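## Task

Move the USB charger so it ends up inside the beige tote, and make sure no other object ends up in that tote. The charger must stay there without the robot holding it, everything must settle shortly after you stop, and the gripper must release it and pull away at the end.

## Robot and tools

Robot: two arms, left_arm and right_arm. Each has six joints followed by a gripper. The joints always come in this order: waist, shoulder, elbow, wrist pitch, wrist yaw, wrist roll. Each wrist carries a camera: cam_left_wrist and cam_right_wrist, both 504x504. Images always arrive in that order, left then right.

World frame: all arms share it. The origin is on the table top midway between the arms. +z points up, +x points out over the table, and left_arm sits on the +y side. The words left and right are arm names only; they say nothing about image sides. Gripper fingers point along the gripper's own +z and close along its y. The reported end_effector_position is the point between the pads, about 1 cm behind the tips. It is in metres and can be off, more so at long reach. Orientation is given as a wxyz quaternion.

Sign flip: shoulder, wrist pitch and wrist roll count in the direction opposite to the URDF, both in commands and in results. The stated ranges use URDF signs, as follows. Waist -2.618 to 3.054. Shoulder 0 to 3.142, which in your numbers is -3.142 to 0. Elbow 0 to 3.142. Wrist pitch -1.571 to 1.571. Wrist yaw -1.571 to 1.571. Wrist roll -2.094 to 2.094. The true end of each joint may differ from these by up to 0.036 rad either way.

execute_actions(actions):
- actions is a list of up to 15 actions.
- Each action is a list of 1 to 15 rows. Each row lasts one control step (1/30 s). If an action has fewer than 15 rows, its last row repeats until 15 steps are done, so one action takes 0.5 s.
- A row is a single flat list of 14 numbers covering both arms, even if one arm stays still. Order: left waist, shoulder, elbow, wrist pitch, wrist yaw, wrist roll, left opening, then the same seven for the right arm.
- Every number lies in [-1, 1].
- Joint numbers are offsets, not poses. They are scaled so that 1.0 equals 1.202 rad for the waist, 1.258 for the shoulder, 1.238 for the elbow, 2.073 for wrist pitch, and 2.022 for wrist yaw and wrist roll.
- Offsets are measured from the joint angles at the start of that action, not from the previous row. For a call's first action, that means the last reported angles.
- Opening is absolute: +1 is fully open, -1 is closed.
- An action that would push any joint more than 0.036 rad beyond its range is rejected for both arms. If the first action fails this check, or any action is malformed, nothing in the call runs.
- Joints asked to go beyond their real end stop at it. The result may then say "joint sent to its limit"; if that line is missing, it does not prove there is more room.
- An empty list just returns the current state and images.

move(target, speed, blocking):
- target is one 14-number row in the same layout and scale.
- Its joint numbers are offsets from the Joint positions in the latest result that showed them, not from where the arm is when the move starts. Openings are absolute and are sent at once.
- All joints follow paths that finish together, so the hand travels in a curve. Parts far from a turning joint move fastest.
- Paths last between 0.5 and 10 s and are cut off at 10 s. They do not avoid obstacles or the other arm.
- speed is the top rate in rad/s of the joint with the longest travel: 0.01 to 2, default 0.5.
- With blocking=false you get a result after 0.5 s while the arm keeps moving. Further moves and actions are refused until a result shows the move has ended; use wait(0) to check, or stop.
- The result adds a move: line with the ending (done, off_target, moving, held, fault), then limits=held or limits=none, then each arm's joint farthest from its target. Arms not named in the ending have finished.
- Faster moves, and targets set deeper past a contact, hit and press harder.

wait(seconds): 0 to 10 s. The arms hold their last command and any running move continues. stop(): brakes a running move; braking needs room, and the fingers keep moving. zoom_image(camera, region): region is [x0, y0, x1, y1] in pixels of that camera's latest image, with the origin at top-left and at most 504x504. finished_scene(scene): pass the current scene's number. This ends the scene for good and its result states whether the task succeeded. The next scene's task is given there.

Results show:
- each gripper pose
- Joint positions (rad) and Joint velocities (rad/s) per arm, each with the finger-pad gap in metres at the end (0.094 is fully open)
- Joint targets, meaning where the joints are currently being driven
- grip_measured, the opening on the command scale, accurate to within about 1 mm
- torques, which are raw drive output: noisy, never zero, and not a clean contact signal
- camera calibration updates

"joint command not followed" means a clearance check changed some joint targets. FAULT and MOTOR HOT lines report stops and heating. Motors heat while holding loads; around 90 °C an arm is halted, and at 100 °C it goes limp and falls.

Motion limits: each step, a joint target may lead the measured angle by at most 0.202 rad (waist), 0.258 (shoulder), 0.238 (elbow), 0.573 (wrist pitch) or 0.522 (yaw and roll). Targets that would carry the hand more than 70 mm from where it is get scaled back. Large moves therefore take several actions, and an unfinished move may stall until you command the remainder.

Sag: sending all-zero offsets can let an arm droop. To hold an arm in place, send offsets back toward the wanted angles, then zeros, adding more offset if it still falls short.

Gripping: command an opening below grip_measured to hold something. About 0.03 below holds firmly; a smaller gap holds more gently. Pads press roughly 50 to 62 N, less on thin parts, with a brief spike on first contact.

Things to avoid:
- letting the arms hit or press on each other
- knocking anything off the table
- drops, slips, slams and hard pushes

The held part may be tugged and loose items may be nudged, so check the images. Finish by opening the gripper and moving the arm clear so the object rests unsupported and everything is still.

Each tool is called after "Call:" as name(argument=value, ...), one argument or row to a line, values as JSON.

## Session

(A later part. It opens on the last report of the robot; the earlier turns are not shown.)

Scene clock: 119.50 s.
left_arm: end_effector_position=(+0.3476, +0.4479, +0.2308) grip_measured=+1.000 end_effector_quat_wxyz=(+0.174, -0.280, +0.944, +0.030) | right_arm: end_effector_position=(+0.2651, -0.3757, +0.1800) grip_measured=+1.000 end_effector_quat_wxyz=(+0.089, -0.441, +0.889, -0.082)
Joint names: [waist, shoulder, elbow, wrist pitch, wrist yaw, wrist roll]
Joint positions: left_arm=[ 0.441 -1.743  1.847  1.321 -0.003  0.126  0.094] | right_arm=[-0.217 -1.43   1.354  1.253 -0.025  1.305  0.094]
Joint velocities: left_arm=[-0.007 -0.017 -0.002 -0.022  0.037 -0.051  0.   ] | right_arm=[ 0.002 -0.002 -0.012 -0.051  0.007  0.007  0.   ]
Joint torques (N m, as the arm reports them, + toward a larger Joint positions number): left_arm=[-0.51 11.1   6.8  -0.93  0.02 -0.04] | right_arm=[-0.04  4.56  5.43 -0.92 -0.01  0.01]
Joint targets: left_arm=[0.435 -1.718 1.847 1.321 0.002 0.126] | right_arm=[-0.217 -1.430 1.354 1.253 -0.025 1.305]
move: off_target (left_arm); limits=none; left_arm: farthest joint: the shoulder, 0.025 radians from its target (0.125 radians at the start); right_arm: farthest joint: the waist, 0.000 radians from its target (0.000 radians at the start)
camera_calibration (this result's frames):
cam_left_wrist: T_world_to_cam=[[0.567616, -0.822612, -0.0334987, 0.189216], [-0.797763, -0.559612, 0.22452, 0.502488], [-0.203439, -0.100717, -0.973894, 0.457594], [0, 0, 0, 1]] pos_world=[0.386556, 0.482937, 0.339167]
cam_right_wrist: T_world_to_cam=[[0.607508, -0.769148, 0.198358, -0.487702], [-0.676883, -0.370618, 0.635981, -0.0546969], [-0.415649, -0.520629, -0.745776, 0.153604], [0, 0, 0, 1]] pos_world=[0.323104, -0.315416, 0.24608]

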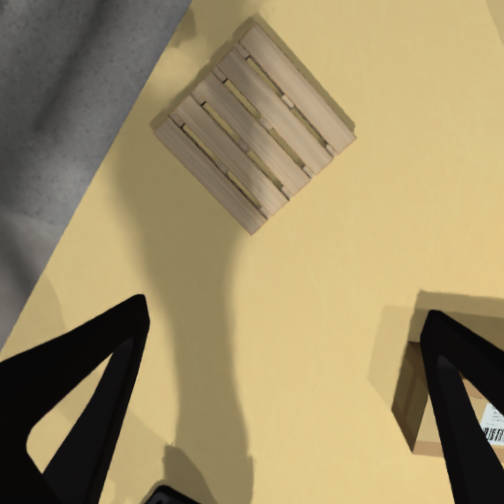

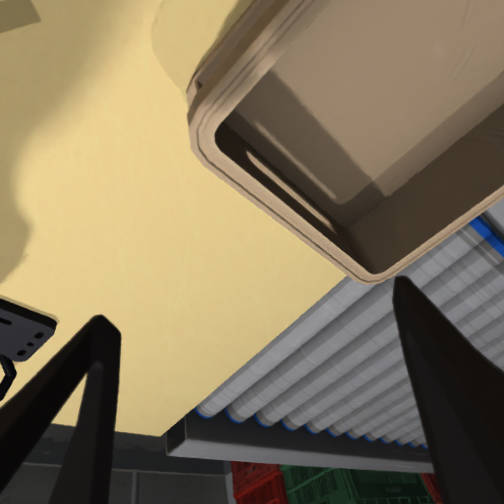

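Call:
move(
  target=[0,0,0,0,0,0,1,0,0,0.27,0.1,0.012,-0.497,1],
  speed=1.5,
)

Call:
move(
  target=[0,0,0,0,0,0,1,0.83,-0.2,0,-0.1,0,0,1],
  speed=1.2,
)

Call:
move(
  target=[0,0,0,0,0,0,1,0,-0.14,0,-0.08,0,0,1],
  speed=0.6,
)

Scene clock: 135.33 s.
left_arm: end_effector_position=(+0.3476, +0.4479, +0.2308) grip_measured=+1.000 end_effector_quat_wxyz=(+0.174, -0.280, +0.944, +0.030) | right_arm: end_effector_position=(+0.2643, -0.3781, +0.2566) grip_measured=+1.000 end_effector_quat_wxyz=(+0.158, +0.037, +0.986, -0.051)
Joint names: [waist, shoulder, elbow, wrist pitch, wrist yaw, wrist roll]
Joint positions: left_arm=[ 0.441 -1.743  1.847  1.321 -0.003  0.126  0.094] | right_arm=[-0.217 -1.433  1.65   1.455 -0.011  0.31   0.094]
Joint velocities: left_arm=[-0.002 -0.002  0.002  0.007 -0.007  0.022  0.   ] | right_arm=[-0.002 -0.012 -0.007  0.037 -0.022 -0.081  0.   ]
Joint torques (N m, as the arm reports them, + toward a larger Joint positions number): left_arm=[-0.03  9.12  6.78 -0.92 -0.04 -0.03] | right_arm=[-0.03  4.46  7.84 -1.01  0.12 -0.06]
Joint targets: left_arm=[0.441 -1.743 1.847 1.321 -0.003 0.126] | right_arm=[-0.217 -1.430 1.688 1.460 -0.001 0.300]
move: off_target (right_arm); limits=none; left_arm: farthest joint: the waist, 0.000 radians from its target (0.000 radians at the start); right_arm: farthest joint: the elbow, 0.038 radians from its target (0.335 radians at the start)
camera_calibration (this result's frames):
cam_left_wrist: T_world_to_cam=[[0.567616, -0.822612, -0.0334987, 0.189216], [-0.797763, -0.559612, 0.22452, 0.502488], [-0.203439, -0.100717, -0.973894, 0.457594], [0, 0, 0, 1]] pos_world=[0.386556, 0.482937, 0.339167]
cam_right_wrist: T_world_to_cam=[[-0.310431, -0.950507, 0.0130187, -0.282596], [-0.825894, 0.276463, 0.491393, 0.216321], [-0.470671, 0.141791, -0.870841, 0.506248], [0, 0, 0, 1]] pos_world=[0.329208, -0.400196, 0.338242]

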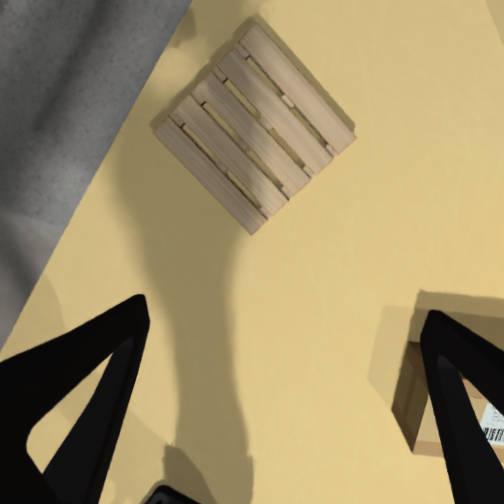

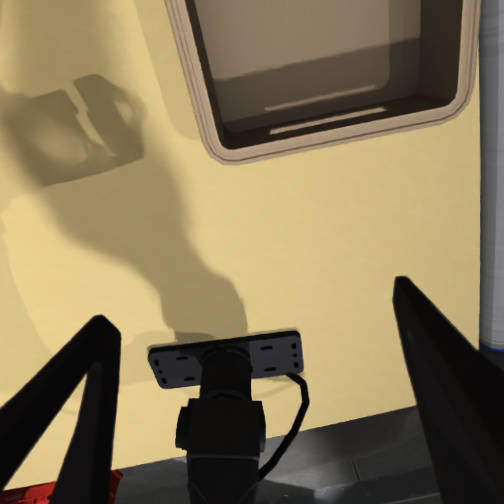

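Scene clock: 136.83 s.
left_arm: end_effector_position=(+0.3476, +0.4479, +0.2308) grip_measured=+1.000 end_effector_quat_wxyz=(+0.174, -0.280, +0.944, +0.030) | right_arm: end_effector_position=(+0.2892, -0.0595, +0.1901) grip_measured=+1.000 end_effector_quat_wxyz=(+0.128, -0.442, +0.887, +0.025)
Joint names: [waist, shoulder, elbow, wrist pitch, wrist yaw, wrist roll]
Joint positions: left_arm=[ 0.441 -1.743  1.847  1.321 -0.003  0.126  0.094] | right_arm=[ 0.782 -1.693  1.65   1.266 -0.012  0.31   0.094]
Joint velocities: left_arm=[-0.027  0.002 -0.012 -0.007 -0.007 -0.051  0.   ] | right_arm=[-0.002 -0.012 -0.002 -0.081 -0.037  0.007  0.   ]
Joint torques (N m, as the arm reports them, + toward a larger Joint positions number): left_arm=[-0.06  9.08  6.81 -0.92 -0.04 -0.04] | right_arm=[-0.11  7.22  5.48 -1.18  0.02  0.  ]
Joint targets: left_arm=[0.441 -1.743 1.847 1.321 -0.003 0.126] | right_arm=[0.781 -1.685 1.650 1.248 -0.011 0.310]
move: done; limits=none; left_arm: farthest joint: the waist, 0.000 radians from its target (0.000 radians at the start); right_arm: farthest joint: the wrist pitch, 0.019 radians from its target (0.207 radians at the start)
camera_calibration (this result's frames):
cam_left_wrist: T_world_to_cam=[[0.567616, -0.822612, -0.0334987, 0.189216], [-0.797763, -0.559612, 0.22452, 0.502488], [-0.203439, -0.100717, -0.973894, 0.457594], [0, 0, 0, 1]] pos_world=[0.386556, 0.482937, 0.339167]
cam_right_wrist: T_world_to_cam=[[0.631858, -0.77505, 0.00725472, -0.232204], [-0.648944, -0.523887, 0.551737, 0.0712562], [-0.423823, -0.353328, -0.833986, 0.364884], [0, 0, 0, 1]] pos_world=[0.347607, -0.0137159, 0.266678]

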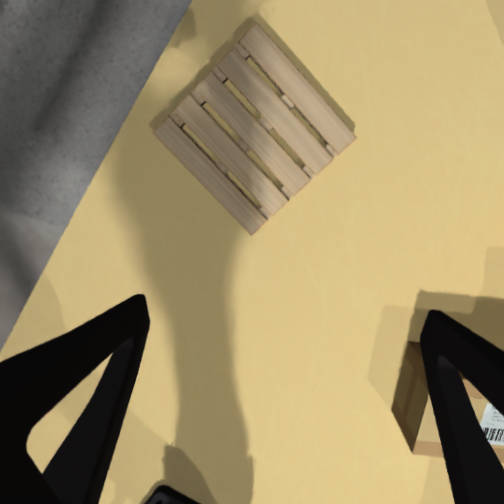

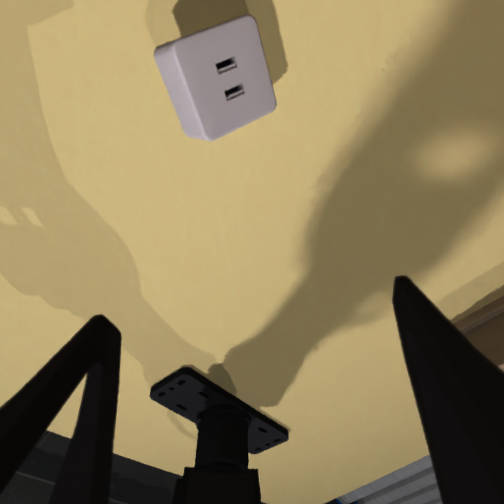

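Scene clock: 137.90 s.
left_arm: end_effector_position=(+0.3476, +0.4479, +0.2308) grip_measured=+1.000 end_effector_quat_wxyz=(+0.174, -0.280, +0.944, +0.030) | right_arm: end_effector_position=(+0.3249, -0.0345, +0.1259) grip_measured=+1.000 end_effector_quat_wxyz=(+0.103, -0.443, +0.890, +0.022)
Joint names: [waist, shoulder, elbow, wrist pitch, wrist yaw, wrist roll]
Joint positions: left_arm=[ 0.441 -1.743  1.847  1.321 -0.003  0.126  0.094] | right_arm=[ 0.782 -1.891  1.65   1.119 -0.012  0.31   0.094]
Joint velocities: left_arm=[-0.002 -0.007 -0.007  0.022  0.037 -0.037  0.   ] | right_arm=[ 0.012 -0.012  0.007 -0.037 -0.037 -0.037  0.   ]
Joint torques (N m, as the arm reports them, + toward a larger Joint positions number): left_arm=[-0.04  9.08  6.78 -0.92 -0.04 -0.05] | right_arm=[-0.03  9.93  5.48 -1.06  0.    0.01]
Joint targets: left_arm=[0.441 -1.743 1.847 1.321 -0.003 0.126] | right_arm=[0.782 -1.869 1.650 1.101 -0.012 0.310]
move: off_target (right_arm); limits=none; left_arm: farthest joint: the waist, 0.000 radians from its target (0.000 radians at the start); right_arm: farthest joint: the shoulder, 0.022 radians from its target (0.176 radians at the start)
camera_calibration (this result's frames):
cam_left_wrist: T_world_to_cam=[[0.567616, -0.822612, -0.0334987, 0.189216], [-0.797763, -0.559612, 0.22452, 0.502488], [-0.203439, -0.100717, -0.973894, 0.457594], [0, 0, 0, 1]] pos_world=[0.386556, 0.482937, 0.339167]
cam_right_wrist: T_world_to_cam=[[0.632085, -0.77489, 0.00359628, -0.234456], [-0.624988, -0.507054, 0.593536, 0.130431], [-0.458102, -0.377413, -0.804799, 0.34195], [0, 0, 0, 1]] pos_world=[0.386362, 0.0135145, 0.198629]

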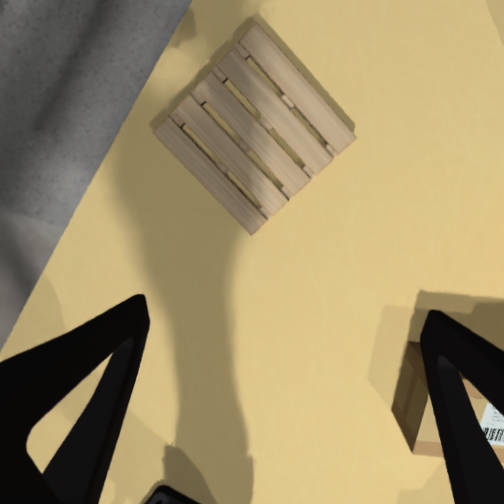

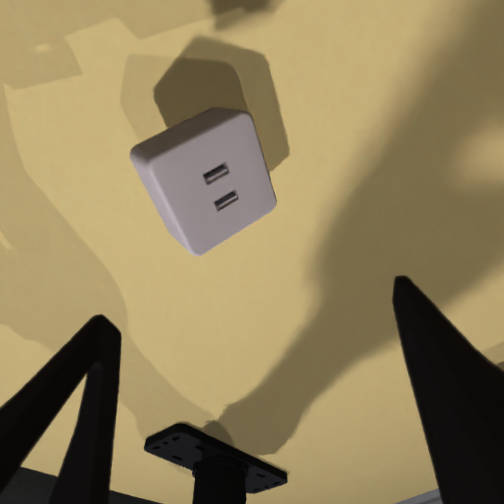

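Call:
move(
  target=[0,0,0,0,0,0,1,0.017,-0.06,-0.18,-0.15,0,0,1],
  speed=0.4,
)

Scene clock: 157.80 s.
left_arm: end_effector_position=(+0.3476, +0.4479, +0.2308) grip_measured=+1.000 end_effector_quat_wxyz=(+0.174, -0.280, +0.944, +0.030) | right_arm: end_effector_position=(+0.3285, -0.0267, +0.0439) grip_measured=+1.000 end_effector_quat_wxyz=(+0.098, -0.448, +0.888, +0.021)
Joint names: [waist, shoulder, elbow, wrist pitch, wrist yaw, wrist roll]
Joint positions: left_arm=[ 0.441 -1.743  1.847  1.321 -0.003  0.126  0.094] | right_arm=[ 0.792 -1.976  1.439  0.832 -0.012  0.31   0.094]
Joint velocities: left_arm=[ 0.007  0.007 -0.037 -0.095  0.037  0.007  0.   ] | right_arm=[-0.012  0.007  0.017 -0.11  -0.081  0.066  0.   ]
Joint torques (N m, as the arm reports them, + toward a larger Joint positions number): left_arm=[-0.03  9.11  6.77 -0.92 -0.05 -0.05] | right_arm=[ 0.88  9.46  4.44 -1.17  0.    0.  ]
Joint targets: left_arm=[0.441 -1.743 1.847 1.321 -0.003 0.126] | right_arm=[0.802 -1.967 1.427 0.808 -0.012 0.310]
move: off_target (right_arm); limits=none; left_arm: farthest joint: the waist, 0.000 radians from its target (0.000 radians at the start); right_arm: farthest joint: the wrist pitch, 0.024 radians from its target (0.310 radians at the start)
camera_calibration (this result's frames):
cam_left_wrist: T_world_to_cam=[[0.567616, -0.822612, -0.0334987, 0.189216], [-0.797763, -0.559612, 0.22452, 0.502488], [-0.203439, -0.100717, -0.973894, 0.457594], [0, 0, 0, 1]] pos_world=[0.386556, 0.482937, 0.339167]
cam_right_wrist: T_world_to_cam=[[0.640058, -0.768321, 0.00291241, -0.232848], [-0.615105, -0.510141, 0.601166, 0.181707], [-0.460403, -0.386573, -0.799119, 0.280754], [0, 0, 0, 1]] pos_world=[0.390065, 0.0223261, 0.115797]

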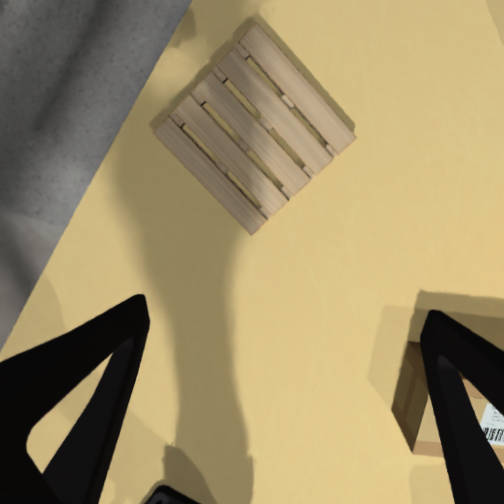

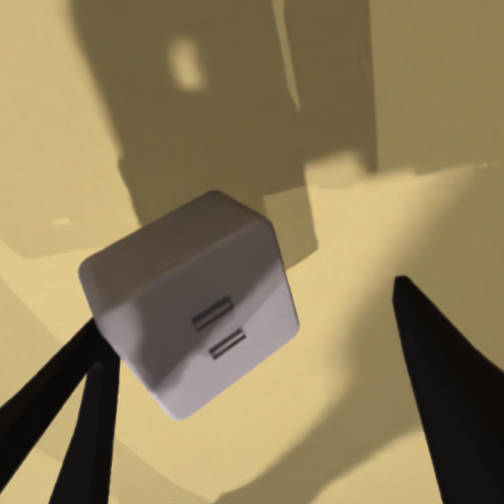

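Call:
move(
  target=[0,0,0,0,0,0,1,0,0,0.1,0.06,0,0,1],
  speed=0.5,
)

Call:
move(
  target=[0,0,0,0,0,0,1,0.035,0,0,0,0,0.14,1],
  speed=0.5,
)

Scene clock: 165.17 s.
left_arm: end_effector_position=(+0.3476, +0.4479, +0.2308) grip_measured=+1.000 end_effector_quat_wxyz=(+0.174, -0.280, +0.944, +0.030) | right_arm: end_effector_position=(+0.3271, -0.0277, +0.0612) grip_measured=+1.000 end_effector_quat_wxyz=(+0.080, -0.449, +0.890, +0.019)
Joint names: [waist, shoulder, elbow, wrist pitch, wrist yaw, wrist roll]
Joint positions: left_arm=[ 0.441 -1.743  1.847  1.321 -0.003  0.126  0.094] | right_arm=[ 0.792 -1.984  1.528  0.95  -0.012  0.31   0.094]
Joint velocities: left_arm=[-0.002 -0.007  0.002 -0.007  0.007  0.007  0.   ] | right_arm=[-0.012  0.012  0.012 -0.037  0.051  0.022  0.   ]
Joint torques (N m, as the arm reports them, + toward a larger Joint positions number): left_arm=[-0.02  9.1   6.8  -0.92 -0.04 -0.04] | right_arm=[-0.04  9.53  7.94 -0.76  0.    0.  ]
Joint targets: left_arm=[0.441 -1.743 1.847 1.321 -0.003 0.126] | right_arm=[0.792 -1.976 1.563 0.956 -0.012 0.310]
move: off_target (right_arm); limits=none; left_arm: farthest joint: the waist, 0.000 radians from its target (0.000 radians at the start); right_arm: farthest joint: the elbow, 0.035 radians from its target (0.124 radians at the start)
camera_calibration (this result's frames):
cam_left_wrist: T_world_to_cam=[[0.567616, -0.822612, -0.0334987, 0.189216], [-0.797763, -0.559612, 0.22452, 0.502488], [-0.203439, -0.100717, -0.973894, 0.457594], [0, 0, 0, 1]] pos_world=[0.386556, 0.482937, 0.339167]
cam_right_wrist: T_world_to_cam=[[0.640106, -0.768287, 0.000311811, -0.232631], [-0.596988, -0.497131, 0.629656, 0.162601], [-0.483601, -0.403232, -0.776874, 0.29935], [0, 0, 0, 1]] pos_world=[0.390745, 0.0228144, 0.130247]

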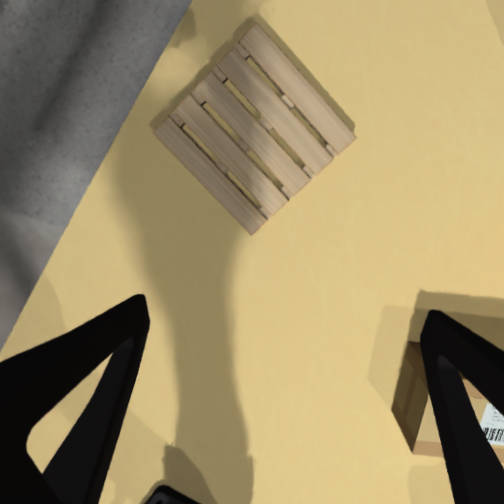

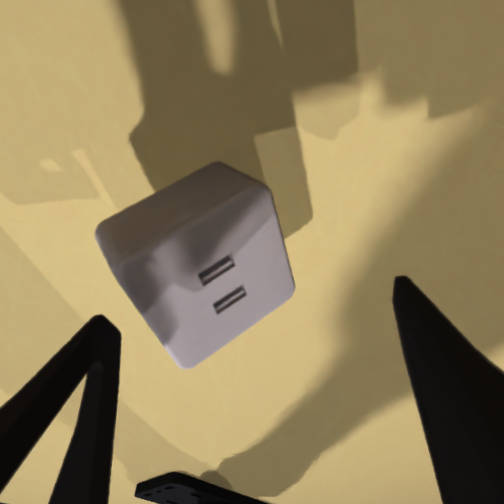

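Scene clock: 166.50 s.
left_arm: end_effector_position=(+0.3476, +0.4479, +0.2308) grip_measured=+1.000 end_effector_quat_wxyz=(+0.174, -0.280, +0.944, +0.030) | right_arm: end_effector_position=(+0.3188, -0.0168, +0.0612) grip_measured=+1.000 end_effector_quat_wxyz=(+0.082, -0.579, +0.811, +0.009)
Joint names: [waist, shoulder, elbow, wrist pitch, wrist yaw, wrist roll]
Joint positions: left_arm=[ 0.441 -1.743  1.847  1.321 -0.003  0.126  0.094] | right_arm=[ 0.825 -1.984  1.528  0.95  -0.012  0.584  0.094]
Joint velocities: left_arm=[ 0.007 -0.022 -0.002  0.066 -0.022  0.022  0.   ] | right_arm=[ 0.017  0.012 -0.012 -0.022  0.095 -0.037  0.   ]
Joint torques (N m, as the arm reports them, + toward a larger Joint positions number): left_arm=[-0.05  9.12  6.77 -0.92 -0.04 -0.04] | right_arm=[ 0.81  8.97  5.33 -0.77  0.    0.14]
Joint targets: left_arm=[0.441 -1.743 1.847 1.321 -0.003 0.126] | right_arm=[0.834 -1.984 1.528 0.950 -0.012 0.594]
move: done; limits=none; left_arm: farthest joint: the waist, 0.000 radians from its target (0.000 radians at the start); right_arm: farthest joint: the waist, 0.009 radians from its target (0.042 radians at the start)
camera_calibration (this result's frames):
cam_left_wrist: T_world_to_cam=[[0.567616, -0.822612, -0.0334987, 0.189216], [-0.797763, -0.559612, 0.22452, 0.502488], [-0.203439, -0.100717, -0.973894, 0.457594], [0, 0, 0, 1]] pos_world=[0.386556, 0.482937, 0.339167]
cam_right_wrist: T_world_to_cam=[[0.839638, -0.541294, 0.0448144, -0.281479], [-0.442769, -0.634345, 0.633689, 0.111388], [-0.314584, -0.551912, -0.772289, 0.243103], [0, 0, 0, 1]] pos_world=[0.362136, 0.0524665, 0.129774]

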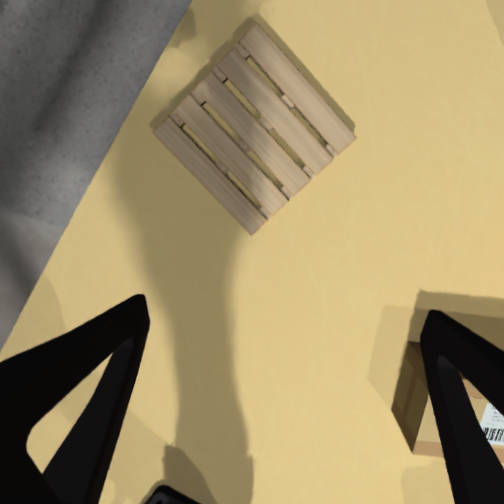

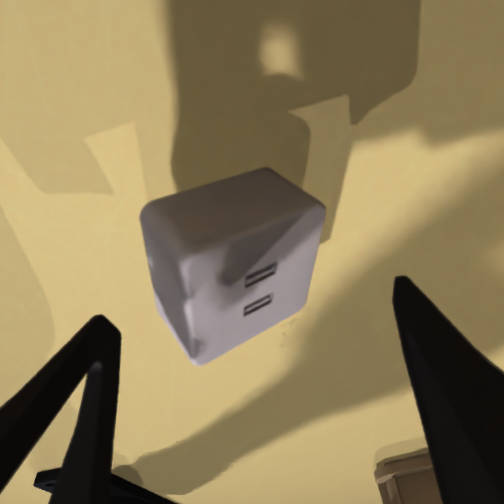

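Call:
move(
  target=[0,0,0,0,0,0,1,0.005,0,-0.095,-0.065,0,0.03,1],
  speed=0.3,
)

Call:
execute_actions(
  actions=[
    [[0,0,0,0,0,0,1,0,0,0,0,0,0,0.5]],
    [[0,0,0,0,0,0,1,0,0,0,0,0,0,0.1]],
    [[0,0,0,0,0,0,1,0,0,0,0,0,0,0.1]],
  ],
)

Scene clock: 177.13 s.
left_arm: end_effector_position=(+0.3476, +0.4479, +0.2308) grip_measured=+1.000 end_effector_quat_wxyz=(+0.174, -0.280, +0.944, +0.030) | right_arm: end_effector_position=(+0.3157, -0.0191, +0.0349) grip_measured=+1.000 end_effector_quat_wxyz=(+0.087, -0.600, +0.795, +0.007)
Joint names: [waist, shoulder, elbow, wrist pitch, wrist yaw, wrist roll]
Joint positions: left_arm=[ 0.441 -1.743  1.847  1.321 -0.003  0.126  0.094] | right_arm=[ 0.825 -1.988  1.424  0.832 -0.012  0.636  0.094]
Joint velocities: left_arm=[-0.002  0.002 -0.017  0.007 -0.022  0.037  0.   ] | right_arm=[-0.012  0.012  0.007  0.022 -0.081 -0.007  0.   ]
Joint torques (N m, as the arm reports them, + toward a larger Joint positions number): left_arm=[-0.03  9.13  6.76 -0.92 -0.04 -0.03] | right_arm=[ 0.51  9.17  4.14 -0.96  0.    0.06]
Joint targets: left_arm=[0.441 -1.743 1.847 1.321 -0.003 0.126] | right_arm=[0.831 -1.984 1.410 0.815 -0.012 0.645]
move: done; limits=none; left_arm: farthest joint: the waist, 0.000 radians from its target (0.000 radians at the start); right_arm: farthest joint: the wrist pitch, 0.017 radians from its target (0.134 radians at the start)
camera_calibration (this result's frames):
cam_left_wrist: T_world_to_cam=[[0.567616, -0.822612, -0.0334987, 0.189216], [-0.797763, -0.559612, 0.22452, 0.502488], [-0.203439, -0.100717, -0.973894, 0.457594], [0, 0, 0, 1]] pos_world=[0.386556, 0.482937, 0.339167]
cam_right_wrist: T_world_to_cam=[[0.865343, -0.497979, 0.0565554, -0.286688], [-0.418443, -0.655766, 0.628392, 0.117251], [-0.275839, -0.56744, -0.775838, 0.208108], [0, 0, 0, 1]] pos_world=[0.35455, 0.0522133, 0.103993]

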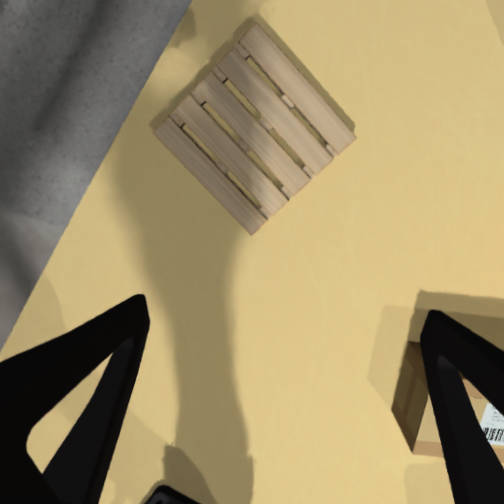

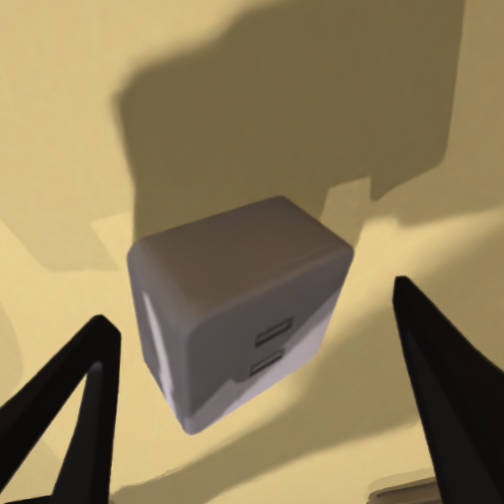

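Scene clock: 178.63 s.
left_arm: end_effector_position=(+0.3476, +0.4479, +0.2308) grip_measured=+1.000 end_effector_quat_wxyz=(+0.174, -0.280, +0.944, +0.030) | right_arm: end_effector_position=(+0.3179, -0.0220, +0.0392) grip_measured=+0.103 end_effector_quat_wxyz=(+0.091, -0.598, +0.796, -0.001)
Joint names: [waist, shoulder, elbow, wrist pitch, wrist yaw, wrist roll]
Joint positions: left_arm=[ 0.441 -1.743  1.847  1.321 -0.003  0.126  0.094] | right_arm=[ 0.824 -1.977  1.424  0.836  0.004  0.635  0.052]
Joint velocities: left_arm=[-0.012 -0.002 -0.012  0.022 -0.007 -0.007  0.   ] | right_arm=[-0.017  0.007 -0.012 -0.007  0.007  0.022 -0.   ]
Joint torques (N m, as the arm reports them, + toward a larger Joint positions number): left_arm=[-0.06  9.12  6.78 -0.92 -0.04 -0.03] | right_arm=[-0.06  8.84  5.23 -0.81  0.    0.  ]
Joint targets: left_arm=[0.441 -1.743 1.847 1.321 -0.003 0.126] | right_arm=[0.824 -1.977 1.424 0.836 0.003 0.635]
camera_calibration (this result's frames):
cam_left_wrist: T_world_to_cam=[[0.567616, -0.822612, -0.0334987, 0.189216], [-0.797763, -0.559612, 0.22452, 0.502488], [-0.203439, -0.100717, -0.973894, 0.457594], [0, 0, 0, 1]] pos_world=[0.386556, 0.482937, 0.339167]
cam_right_wrist: T_world_to_cam=[[0.861903, -0.501602, 0.074287, -0.289885], [-0.431524, -0.648638, 0.626941, 0.118001], [-0.26629, -0.572419, -0.775517, 0.207271], [0, 0, 0, 1]] pos_world=[0.355967, 0.0497787, 0.108297]

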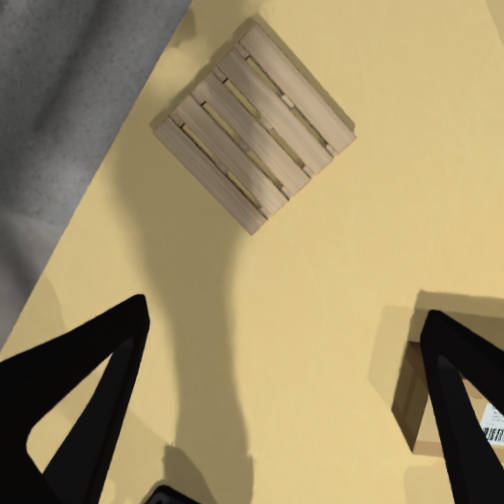

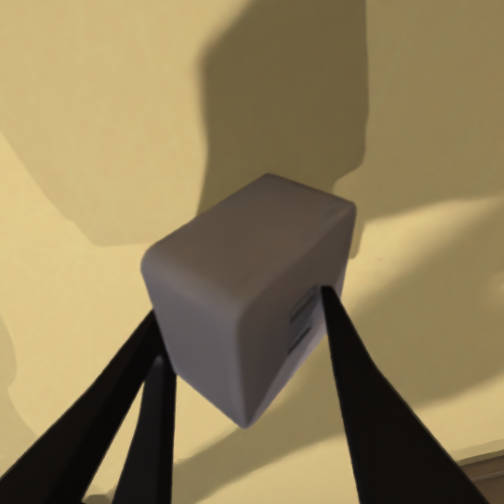

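Call:
execute_actions(
  actions=[
    [[0,0,0,0,0,0,1,0,0,0,0,0,0,-0.05]],
    [[0,0,0,0,0,0,1,0,0,0,0,0,0,-0.15]],
    [[0,0,0,0,0,0,1,0,0,0,0,0,0,-0.15]],
  ],
)

Scene clock: 188.93 s.
left_arm: end_effector_position=(+0.3476, +0.4479, +0.2308) grip_measured=+1.000 end_effector_quat_wxyz=(+0.174, -0.280, +0.944, +0.030) | right_arm: end_effector_position=(+0.3231, -0.0260, +0.0434) grip_measured=-0.145 end_effector_quat_wxyz=(+0.098, -0.596, +0.797, -0.018)
Joint names: [waist, shoulder, elbow, wrist pitch, wrist yaw, wrist roll]
Joint positions: left_arm=[ 0.441 -1.743  1.847  1.321 -0.003  0.126  0.094] | right_arm=[ 0.823 -1.967  1.424  0.832  0.038  0.635  0.04 ]
Joint velocities: left_arm=[-0.007  0.017 -0.012  0.051 -0.022 -0.051  0.   ] | right_arm=[ 0.002  0.007  0.002  0.066 -0.007  0.007  0.   ]
Joint torques (N m, as the arm reports them, + toward a larger Joint positions number): left_arm=[-0.03  9.1   6.81 -0.92 -0.05 -0.04] | right_arm=[-0.04  8.79  5.28 -0.83  0.02  0.  ]
Joint targets: left_arm=[0.441 -1.743 1.847 1.321 -0.003 0.126] | right_arm=[0.823 -1.967 1.424 0.832 0.037 0.635]
camera_calibration (this result's frames):
cam_left_wrist: T_world_to_cam=[[0.567616, -0.822612, -0.0334987, 0.189216], [-0.797763, -0.559612, 0.22452, 0.502488], [-0.203439, -0.100717, -0.973894, 0.457594], [0, 0, 0, 1]] pos_world=[0.386556, 0.482937, 0.339167]
cam_right_wrist: T_world_to_cam=[[0.855429, -0.506061, 0.110195, -0.29628], [-0.455623, -0.634137, 0.624723, 0.123273], [-0.246269, -0.584614, -0.773032, 0.202691], [0, 0, 0, 1]] pos_world=[0.359529, 0.046732, 0.112323]

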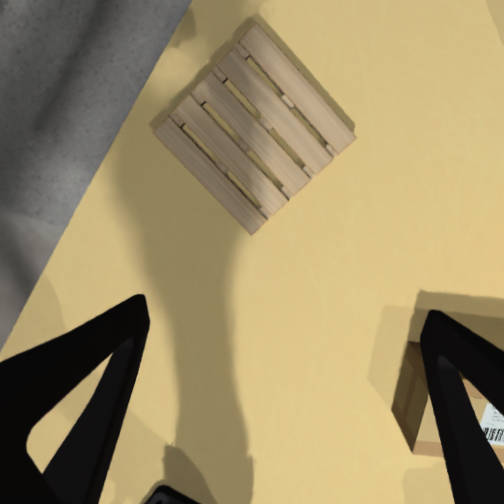

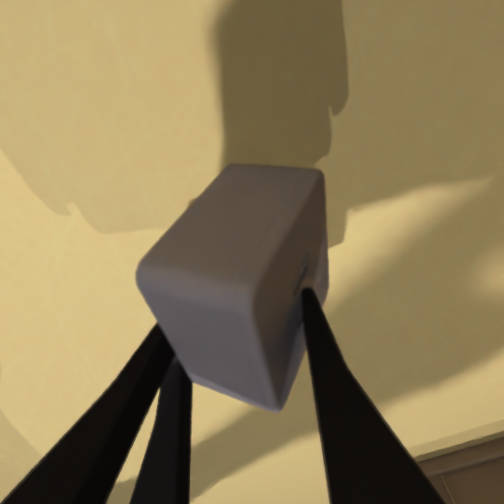

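Call:
execute_actions(
  actions=[
    [[0,0,0,0,0,0,1,0,0,0,0,0,0,-0.25]],
    [[0,0,0,0,0,0,1,0,0,0,0,0,0,-0.35]],
    [[0,0,0,0,0,0,1,0,0,0,0,0,0,-0.35]],
  ],
)

Scene clock: 196.37 s.
left_arm: end_effector_position=(+0.3476, +0.4479, +0.2308) grip_measured=+1.000 end_effector_quat_wxyz=(+0.174, -0.280, +0.944, +0.030) | right_arm: end_effector_position=(+0.3271, -0.0277, +0.0467) grip_measured=-0.289 end_effector_quat_wxyz=(+0.105, -0.594, +0.797, -0.028)
Joint names: [waist, shoulder, elbow, wrist pitch, wrist yaw, wrist roll]
Joint positions: left_arm=[ 0.441 -1.743  1.847  1.321 -0.003  0.126  0.094] | right_arm=[ 0.822 -1.96   1.424  0.825  0.058  0.635  0.033]
Joint velocities: left_arm=[ 0.002  0.017 -0.002 -0.007  0.037  0.051  0.   ] | right_arm=[-0.017 -0.002 -0.002  0.022  0.037  0.051  0.   ]
Joint torques (N m, as the arm reports them, + toward a larger Joint positions number): left_arm=[-0.01  9.09  6.8  -0.92 -0.04 -0.04] | right_arm=[-0.04  8.73  5.3  -0.86  0.05  0.  ]
Joint targets: left_arm=[0.441 -1.743 1.847 1.321 -0.003 0.126] | right_arm=[0.822 -1.960 1.424 0.825 0.058 0.635]
camera_calibration (this result's frames):
cam_left_wrist: T_world_to_cam=[[0.567616, -0.822612, -0.0334987, 0.189216], [-0.797763, -0.559612, 0.22452, 0.502488], [-0.203439, -0.100717, -0.973894, 0.457594], [0, 0, 0, 1]] pos_world=[0.386556, 0.482937, 0.339167]
cam_right_wrist: T_world_to_cam=[[0.850282, -0.509257, 0.132961, -0.300404], [-0.472742, -0.62789, 0.618279, 0.128019], [-0.231378, -0.588567, -0.774631, 0.200376], [0, 0, 0, 1]] pos_world=[0.362311, 0.0453342, 0.116008]

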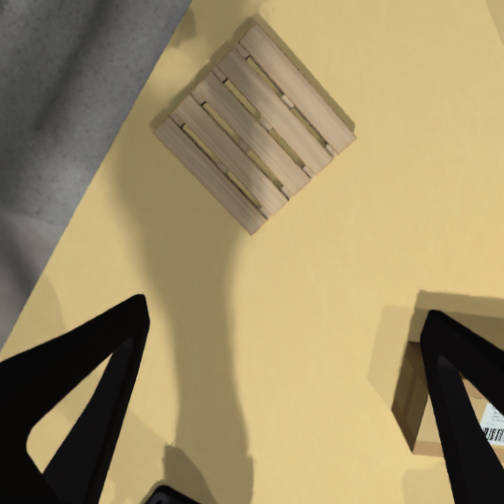

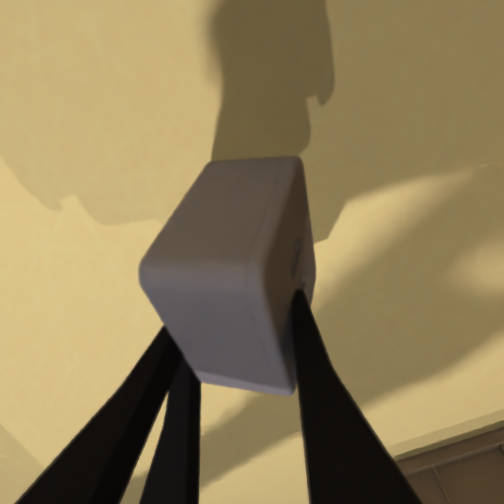

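Call:
move(
  target=[0,0,0,0,0,0,1,0,0.167,0.36,0.2,0,0,-0.33],
  speed=0.7,
)

Call:
move(
  target=[0,0,0,0,0,0,1,-0.9,0,0,0,0,-0.2,-0.33],
  speed=0.9,
)

Scene clock: 207.67 s.
left_arm: end_effector_position=(+0.3476, +0.4479, +0.2308) grip_measured=+1.000 end_effector_quat_wxyz=(+0.174, -0.280, +0.944, +0.030) | right_arm: end_effector_position=(+0.3222, -0.0314, +0.2282) grip_measured=-0.289 end_effector_quat_wxyz=(+0.200, -0.583, +0.787, -0.027)
Joint names: [waist, shoulder, elbow, wrist pitch, wrist yaw, wrist roll]
Joint positions: left_arm=[ 0.441 -1.743  1.847  1.321 -0.003  0.126  0.094] | right_arm=[ 0.822 -1.761  1.838  1.245  0.058  0.635  0.033]
Joint velocities: left_arm=[-0.002 -0.007 -0.022  0.051  0.051  0.037  0.   ] | right_arm=[ 0.002  0.022 -0.002  0.066 -0.051  0.022  0.001]
Joint torques (N m, as the arm reports them, + toward a larger Joint positions number): left_arm=[-0.03  9.11  6.78 -0.92 -0.04 -0.04] | right_arm=[-0.02  8.16  7.94 -1.25  0.04  0.  ]
Joint targets: left_arm=[0.441 -1.743 1.847 1.321 -0.003 0.126] | right_arm=[0.822 -1.749 1.870 1.240 0.058 0.635]
move: off_target (right_arm); limits=none; left_arm: farthest joint: the waist, 0.000 radians from its target (0.000 radians at the start); right_arm: farthest joint: the elbow, 0.032 radians from its target (0.446 radians at the start)
camera_calibration (this result's frames):
cam_left_wrist: T_world_to_cam=[[0.567616, -0.822612, -0.0334987, 0.189216], [-0.797763, -0.559612, 0.22452, 0.502488], [-0.203439, -0.100717, -0.973894, 0.457594], [0, 0, 0, 1]] pos_world=[0.386556, 0.482937, 0.339167]
cam_right_wrist: T_world_to_cam=[[0.824623, -0.528882, 0.200702, -0.330066], [-0.555784, -0.691404, 0.461589, 0.0716242], [-0.10536, -0.492184, -0.864092, 0.320431], [0, 0, 0, 1]] pos_world=[0.345748, 0.0326664, 0.310066]

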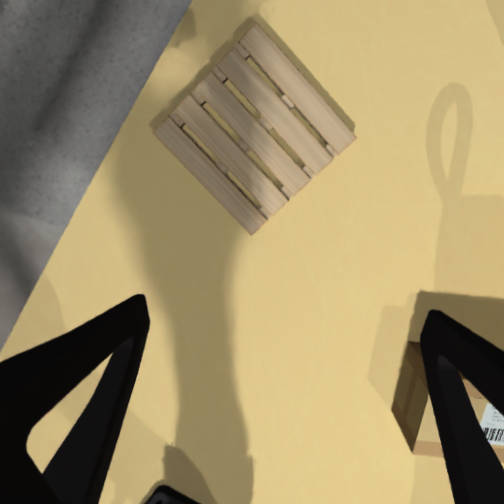

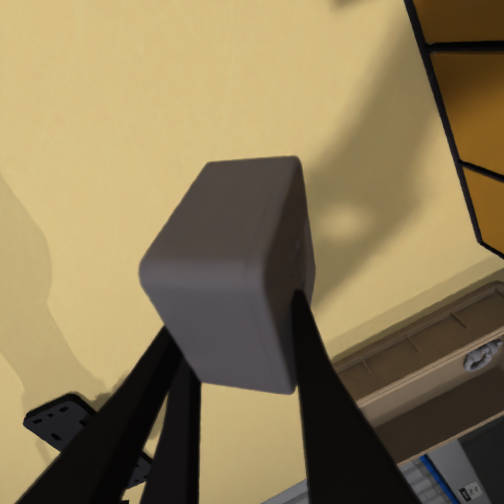

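Scene clock: 209.63 s.
left_arm: end_effector_position=(+0.3476, +0.4479, +0.2308) grip_measured=+1.000 end_effector_quat_wxyz=(+0.174, -0.280, +0.944, +0.030) | right_arm: end_effector_position=(+0.3584, -0.4511, +0.2231) grip_measured=-0.290 end_effector_quat_wxyz=(+0.171, +0.100, +0.976, -0.091)
Joint names: [waist, shoulder, elbow, wrist pitch, wrist yaw, wrist roll]
Joint positions: left_arm=[ 0.441 -1.743  1.847  1.321 -0.003  0.126  0.094] | right_arm=[-0.265 -1.773  1.838  1.25   0.06   0.241  0.033]
Joint velocities: left_arm=[-0.002  0.017 -0.002 -0.022  0.066  0.051  0.   ] | right_arm=[-0.007  0.002  0.027 -0.007 -0.007  0.022 -0.001]
Joint torques (N m, as the arm reports them, + toward a larger Joint positions number): left_arm=[-0.07  9.13  6.8  -0.92 -0.04 -0.05] | right_arm=[ 0.43  8.22  5.42 -1.22  0.04 -0.14]
Joint targets: left_arm=[0.441 -1.743 1.847 1.321 -0.003 0.126] | right_arm=[-0.260 -1.761 1.838 1.245 0.058 0.231]
move: done; limits=none; left_arm: farthest joint: the waist, 0.000 radians from its target (0.000 radians at the start); right_arm: farthest joint: the shoulder, 0.012 radians from its target (0.000 radians at the start)
camera_calibration (this result's frames):
cam_left_wrist: T_world_to_cam=[[0.567616, -0.822612, -0.0334987, 0.189216], [-0.797763, -0.559612, 0.22452, 0.502488], [-0.203439, -0.100717, -0.973894, 0.457594], [0, 0, 0, 1]] pos_world=[0.386556, 0.482937, 0.339167]
cam_right_wrist: T_world_to_cam=[[-0.438635, -0.896881, 0.0566058, -0.261922], [-0.793841, 0.416225, 0.443366, 0.39296], [-0.421207, 0.14954, -0.894551, 0.522797], [0, 0, 0, 1]] pos_world=[0.417266, -0.476651, 0.30827]

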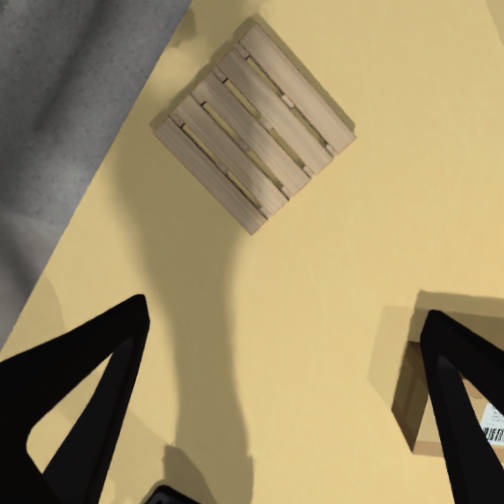

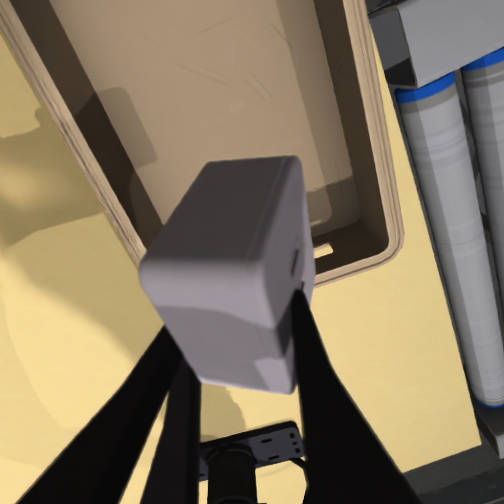

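Call:
move(
  target=[0,0,0,0,0,0,1,0.03,-0.17,0.05,-0.08,0,0,-0.33],
  speed=0.5,
)

Scene clock: 224.70 s.
left_arm: end_effector_position=(+0.3476, +0.4479, +0.2308) grip_measured=+1.000 end_effector_quat_wxyz=(+0.174, -0.280, +0.944, +0.030) | right_arm: end_effector_position=(+0.4116, -0.4614, +0.1392) grip_measured=-0.290 end_effector_quat_wxyz=(+0.132, +0.086, +0.985, -0.075)
Joint names: [waist, shoulder, elbow, wrist pitch, wrist yaw, wrist roll]
Joint positions: left_arm=[ 0.441 -1.743  1.847  1.321 -0.003  0.126  0.094] | right_arm=[-0.237 -2.02   1.859  1.11   0.06   0.241  0.033]
Joint velocities: left_arm=[-0.002 -0.012 -0.007 -0.051 -0.007  0.051  0.   ] | right_arm=[ 0.002 -0.002  0.007 -0.007 -0.007 -0.007 -0.   ]
Joint torques (N m, as the arm reports them, + toward a larger Joint positions number): left_arm=[-0.02  9.1   6.79 -0.92 -0.04 -0.04] | right_arm=[ 0.66 11.74  8.68 -1.28  0.05  0.01]
Joint targets: left_arm=[0.441 -1.743 1.847 1.321 -0.003 0.126] | right_arm=[-0.229 -1.987 1.900 1.085 0.060 0.241]
move: off_target (right_arm); limits=none; left_arm: farthest joint: the waist, 0.000 radians from its target (0.000 radians at the start); right_arm: farthest joint: the elbow, 0.041 radians from its target (0.062 radians at the start)
camera_calibration (this result's frames):
cam_left_wrist: T_world_to_cam=[[0.567616, -0.822612, -0.0334987, 0.189216], [-0.797763, -0.559612, 0.22452, 0.502488], [-0.203439, -0.100717, -0.973894, 0.457594], [0, 0, 0, 1]] pos_world=[0.386556, 0.482937, 0.339167]
cam_right_wrist: T_world_to_cam=[[-0.409288, -0.910564, 0.057934, -0.261722], [-0.76712, 0.377798, 0.518454, 0.437513], [-0.493973, 0.167755, -0.85314, 0.504221], [0, 0, 0, 1]] pos_world=[0.477577, -0.488192, 0.218504]

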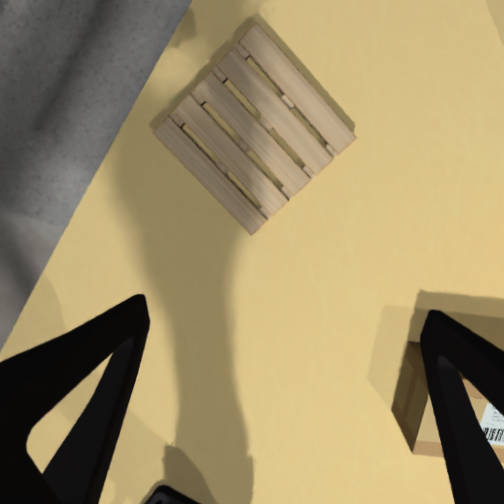

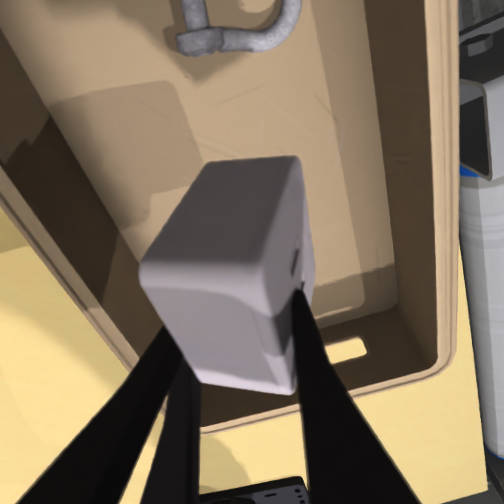

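Call:
move(
  target=[0,0,0,0,0,0,1,0,0,-0.2,-0.14,0,0,-0.33],
  speed=0.3,
)

Call:
execute_actions(
  actions=[
    [[0,0,0,0,0,0,1,0,0,0,0,0,0,0]],
    [[0,0,0,0,0,0,1,0,0,0,0,0,0,0.3]],
  ],
)

Call:
move(
  target=[0,0,0,0,0,0,1,0,0.12,0.4,0.3,0,0,0.3],
  speed=0.8,
)

Scene clock: 234.67 s.
left_arm: end_effector_position=(+0.3476, +0.4479, +0.2308) grip_measured=+1.000 end_effector_quat_wxyz=(+0.174, -0.280, +0.944, +0.030) | right_arm: end_effector_position=(+0.4138, -0.4624, +0.0745) grip_measured=-0.290 end_effector_quat_wxyz=(+0.137, +0.086, +0.984, -0.077)
Joint names: [waist, shoulder, elbow, wrist pitch, wrist yaw, wrist roll]
Joint positions: left_arm=[ 0.441 -1.743  1.847  1.321 -0.003  0.126  0.094] | right_arm=[-0.237 -2.034  1.619  0.846  0.06   0.241  0.033]
Joint velocities: left_arm=[ 0.007  0.002  0.007 -0.007  0.022  0.007  0.   ] | right_arm=[ 0.007  0.007  0.002  0.037  0.037 -0.022 -0.001]
Joint torques (N m, as the arm reports them, + toward a larger Joint positions number): left_arm=[-0.07  9.11  6.8  -0.91 -0.04 -0.03] | right_arm=[-0.02 10.48  4.98 -1.36  0.04  0.  ]
Joint targets: left_arm=[0.441 -1.743 1.847 1.321 -0.003 0.126] | right_arm=[-0.237 -2.020 1.611 0.819 0.060 0.241]
move: off_target (right_arm); limits=none; left_arm: farthest joint: the waist, 0.000 radians from its target (0.000 radians at the start); right_arm: farthest joint: the wrist pitch, 0.027 radians from its target (0.290 radians at the start)
camera_calibration (this result's frames):
cam_left_wrist: T_world_to_cam=[[0.567616, -0.822612, -0.0334987, 0.189216], [-0.797763, -0.559612, 0.22452, 0.502488], [-0.203439, -0.100717, -0.973894, 0.457594], [0, 0, 0, 1]] pos_world=[0.386556, 0.482937, 0.339167]
cam_right_wrist: T_world_to_cam=[[-0.409795, -0.910346, 0.0577754, -0.257615], [-0.771627, 0.379736, 0.510287, 0.476483], [-0.486477, 0.164532, -0.858061, 0.44613], [0, 0, 0, 1]] pos_world=[0.47913, -0.488859, 0.154548]

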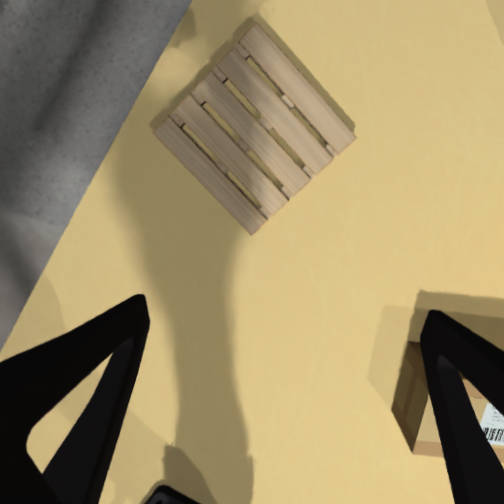

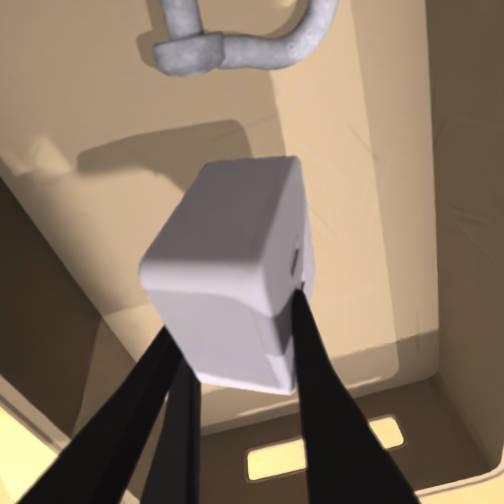

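Scene clock: 235.67 s.
left_arm: end_effector_position=(+0.3476, +0.4479, +0.2308) grip_measured=+1.000 end_effector_quat_wxyz=(+0.174, -0.280, +0.944, +0.030) | right_arm: end_effector_position=(+0.4136, -0.4624, +0.0730) grip_measured=+0.298 end_effector_quat_wxyz=(+0.135, +0.086, +0.984, -0.077)
Joint names: [waist, shoulder, elbow, wrist pitch, wrist yaw, wrist roll]
Joint positions: left_arm=[ 0.441 -1.743  1.847  1.321 -0.003  0.126  0.094] | right_arm=[-0.237 -2.037  1.619  0.847  0.06   0.241  0.061]
Joint velocities: left_arm=[-0.007  0.002  0.002  0.081 -0.066 -0.066  0.   ] | right_arm=[-0.002  0.002 -0.017 -0.051  0.051  0.081  0.   ]
Joint torques (N m, as the arm reports them, + toward a larger Joint positions number): left_arm=[-0.04  9.13  6.81 -0.93 -0.05 -0.04] | right_arm=[-0.01  9.59  5.56 -1.02  0.05  0.  ]
Joint targets: left_arm=[0.441 -1.743 1.847 1.321 -0.003 0.126] | right_arm=[-0.237 -2.037 1.619 0.847 0.060 0.241]
camera_calibration (this result's frames):
cam_left_wrist: T_world_to_cam=[[0.567616, -0.822612, -0.0334987, 0.189216], [-0.797763, -0.559612, 0.22452, 0.502488], [-0.203439, -0.100717, -0.973894, 0.457594], [0, 0, 0, 1]] pos_world=[0.386556, 0.482937, 0.339167]
cam_right_wrist: T_world_to_cam=[[-0.409689, -0.910367, 0.0582026, -0.257683], [-0.769716, 0.379225, 0.513543, 0.475796], [-0.489585, 0.165593, -0.856087, 0.446311], [0, 0, 0, 1]] pos_world=[0.479165, -0.488926, 0.152737]

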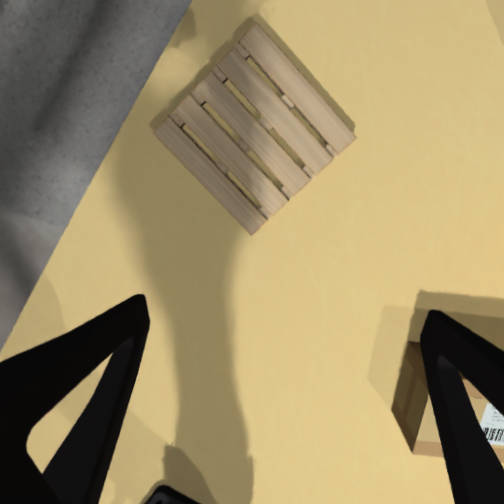

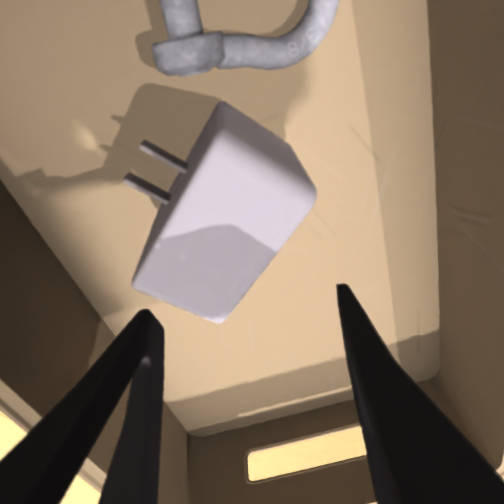

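Scene clock: 237.30 s.
left_arm: end_effector_position=(+0.3476, +0.4479, +0.2308) grip_measured=+1.000 end_effector_quat_wxyz=(+0.174, -0.280, +0.944, +0.030) | right_arm: end_effector_position=(+0.3627, -0.4405, +0.2351) grip_measured=+0.298 end_effector_quat_wxyz=(+0.129, +0.086, +0.985, -0.075)
Joint names: [waist, shoulder, elbow, wrist pitch, wrist yaw, wrist roll]
Joint positions: left_arm=[ 0.441 -1.743  1.847  1.321 -0.003  0.126  0.094] | right_arm=[-0.237 -1.898  2.083  1.463  0.06   0.241  0.061]
Joint velocities: left_arm=[-0.012  0.002  0.002 -0.037  0.037  0.11   0.   ] | right_arm=[ 0.002 -0.002  0.007 -0.051  0.037 -0.037  0.001]
Joint torques (N m, as the arm reports them, + toward a larger Joint positions number): left_arm=[-0.02  9.12  6.79 -0.92 -0.05 -0.03] | right_arm=[-0.04  8.82  7.21 -0.91  0.05  0.  ]
Joint targets: left_arm=[0.441 -1.743 1.847 1.321 -0.003 0.126] | right_arm=[-0.237 -1.886 2.114 1.469 0.060 0.241]
move: off_target (right_arm); limits=none; left_arm: farthest joint: the waist, 0.000 radians from its target (0.000 radians at the start); right_arm: farthest joint: the elbow, 0.031 radians from its target (0.495 radians at the start)
camera_calibration (this result's frames):
cam_left_wrist: T_world_to_cam=[[0.567616, -0.822612, -0.0334987, 0.189216], [-0.797763, -0.559612, 0.22452, 0.502488], [-0.203439, -0.100717, -0.973894, 0.457594], [0, 0, 0, 1]] pos_world=[0.386556, 0.482937, 0.339167]
cam_right_wrist: T_world_to_cam=[[-0.409014, -0.910657, 0.0584095, -0.268465], [-0.763714, 0.376644, 0.52429, 0.339326], [-0.499448, 0.169834, -0.849534, 0.560453], [0, 0, 0, 1]] pos_world=[0.429259, -0.467469, 0.3139]

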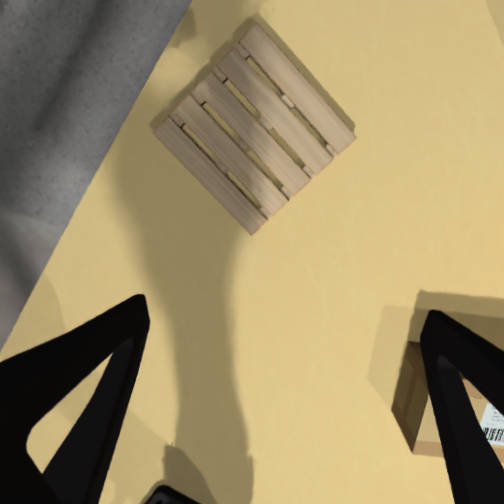

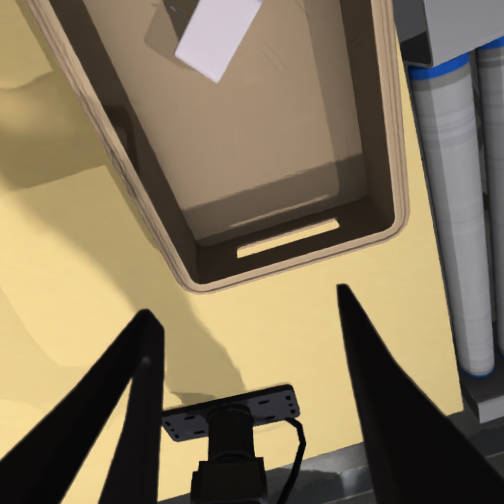

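Call:
finished_scene(
  scene=2,
)

The scene is finished: the task was done.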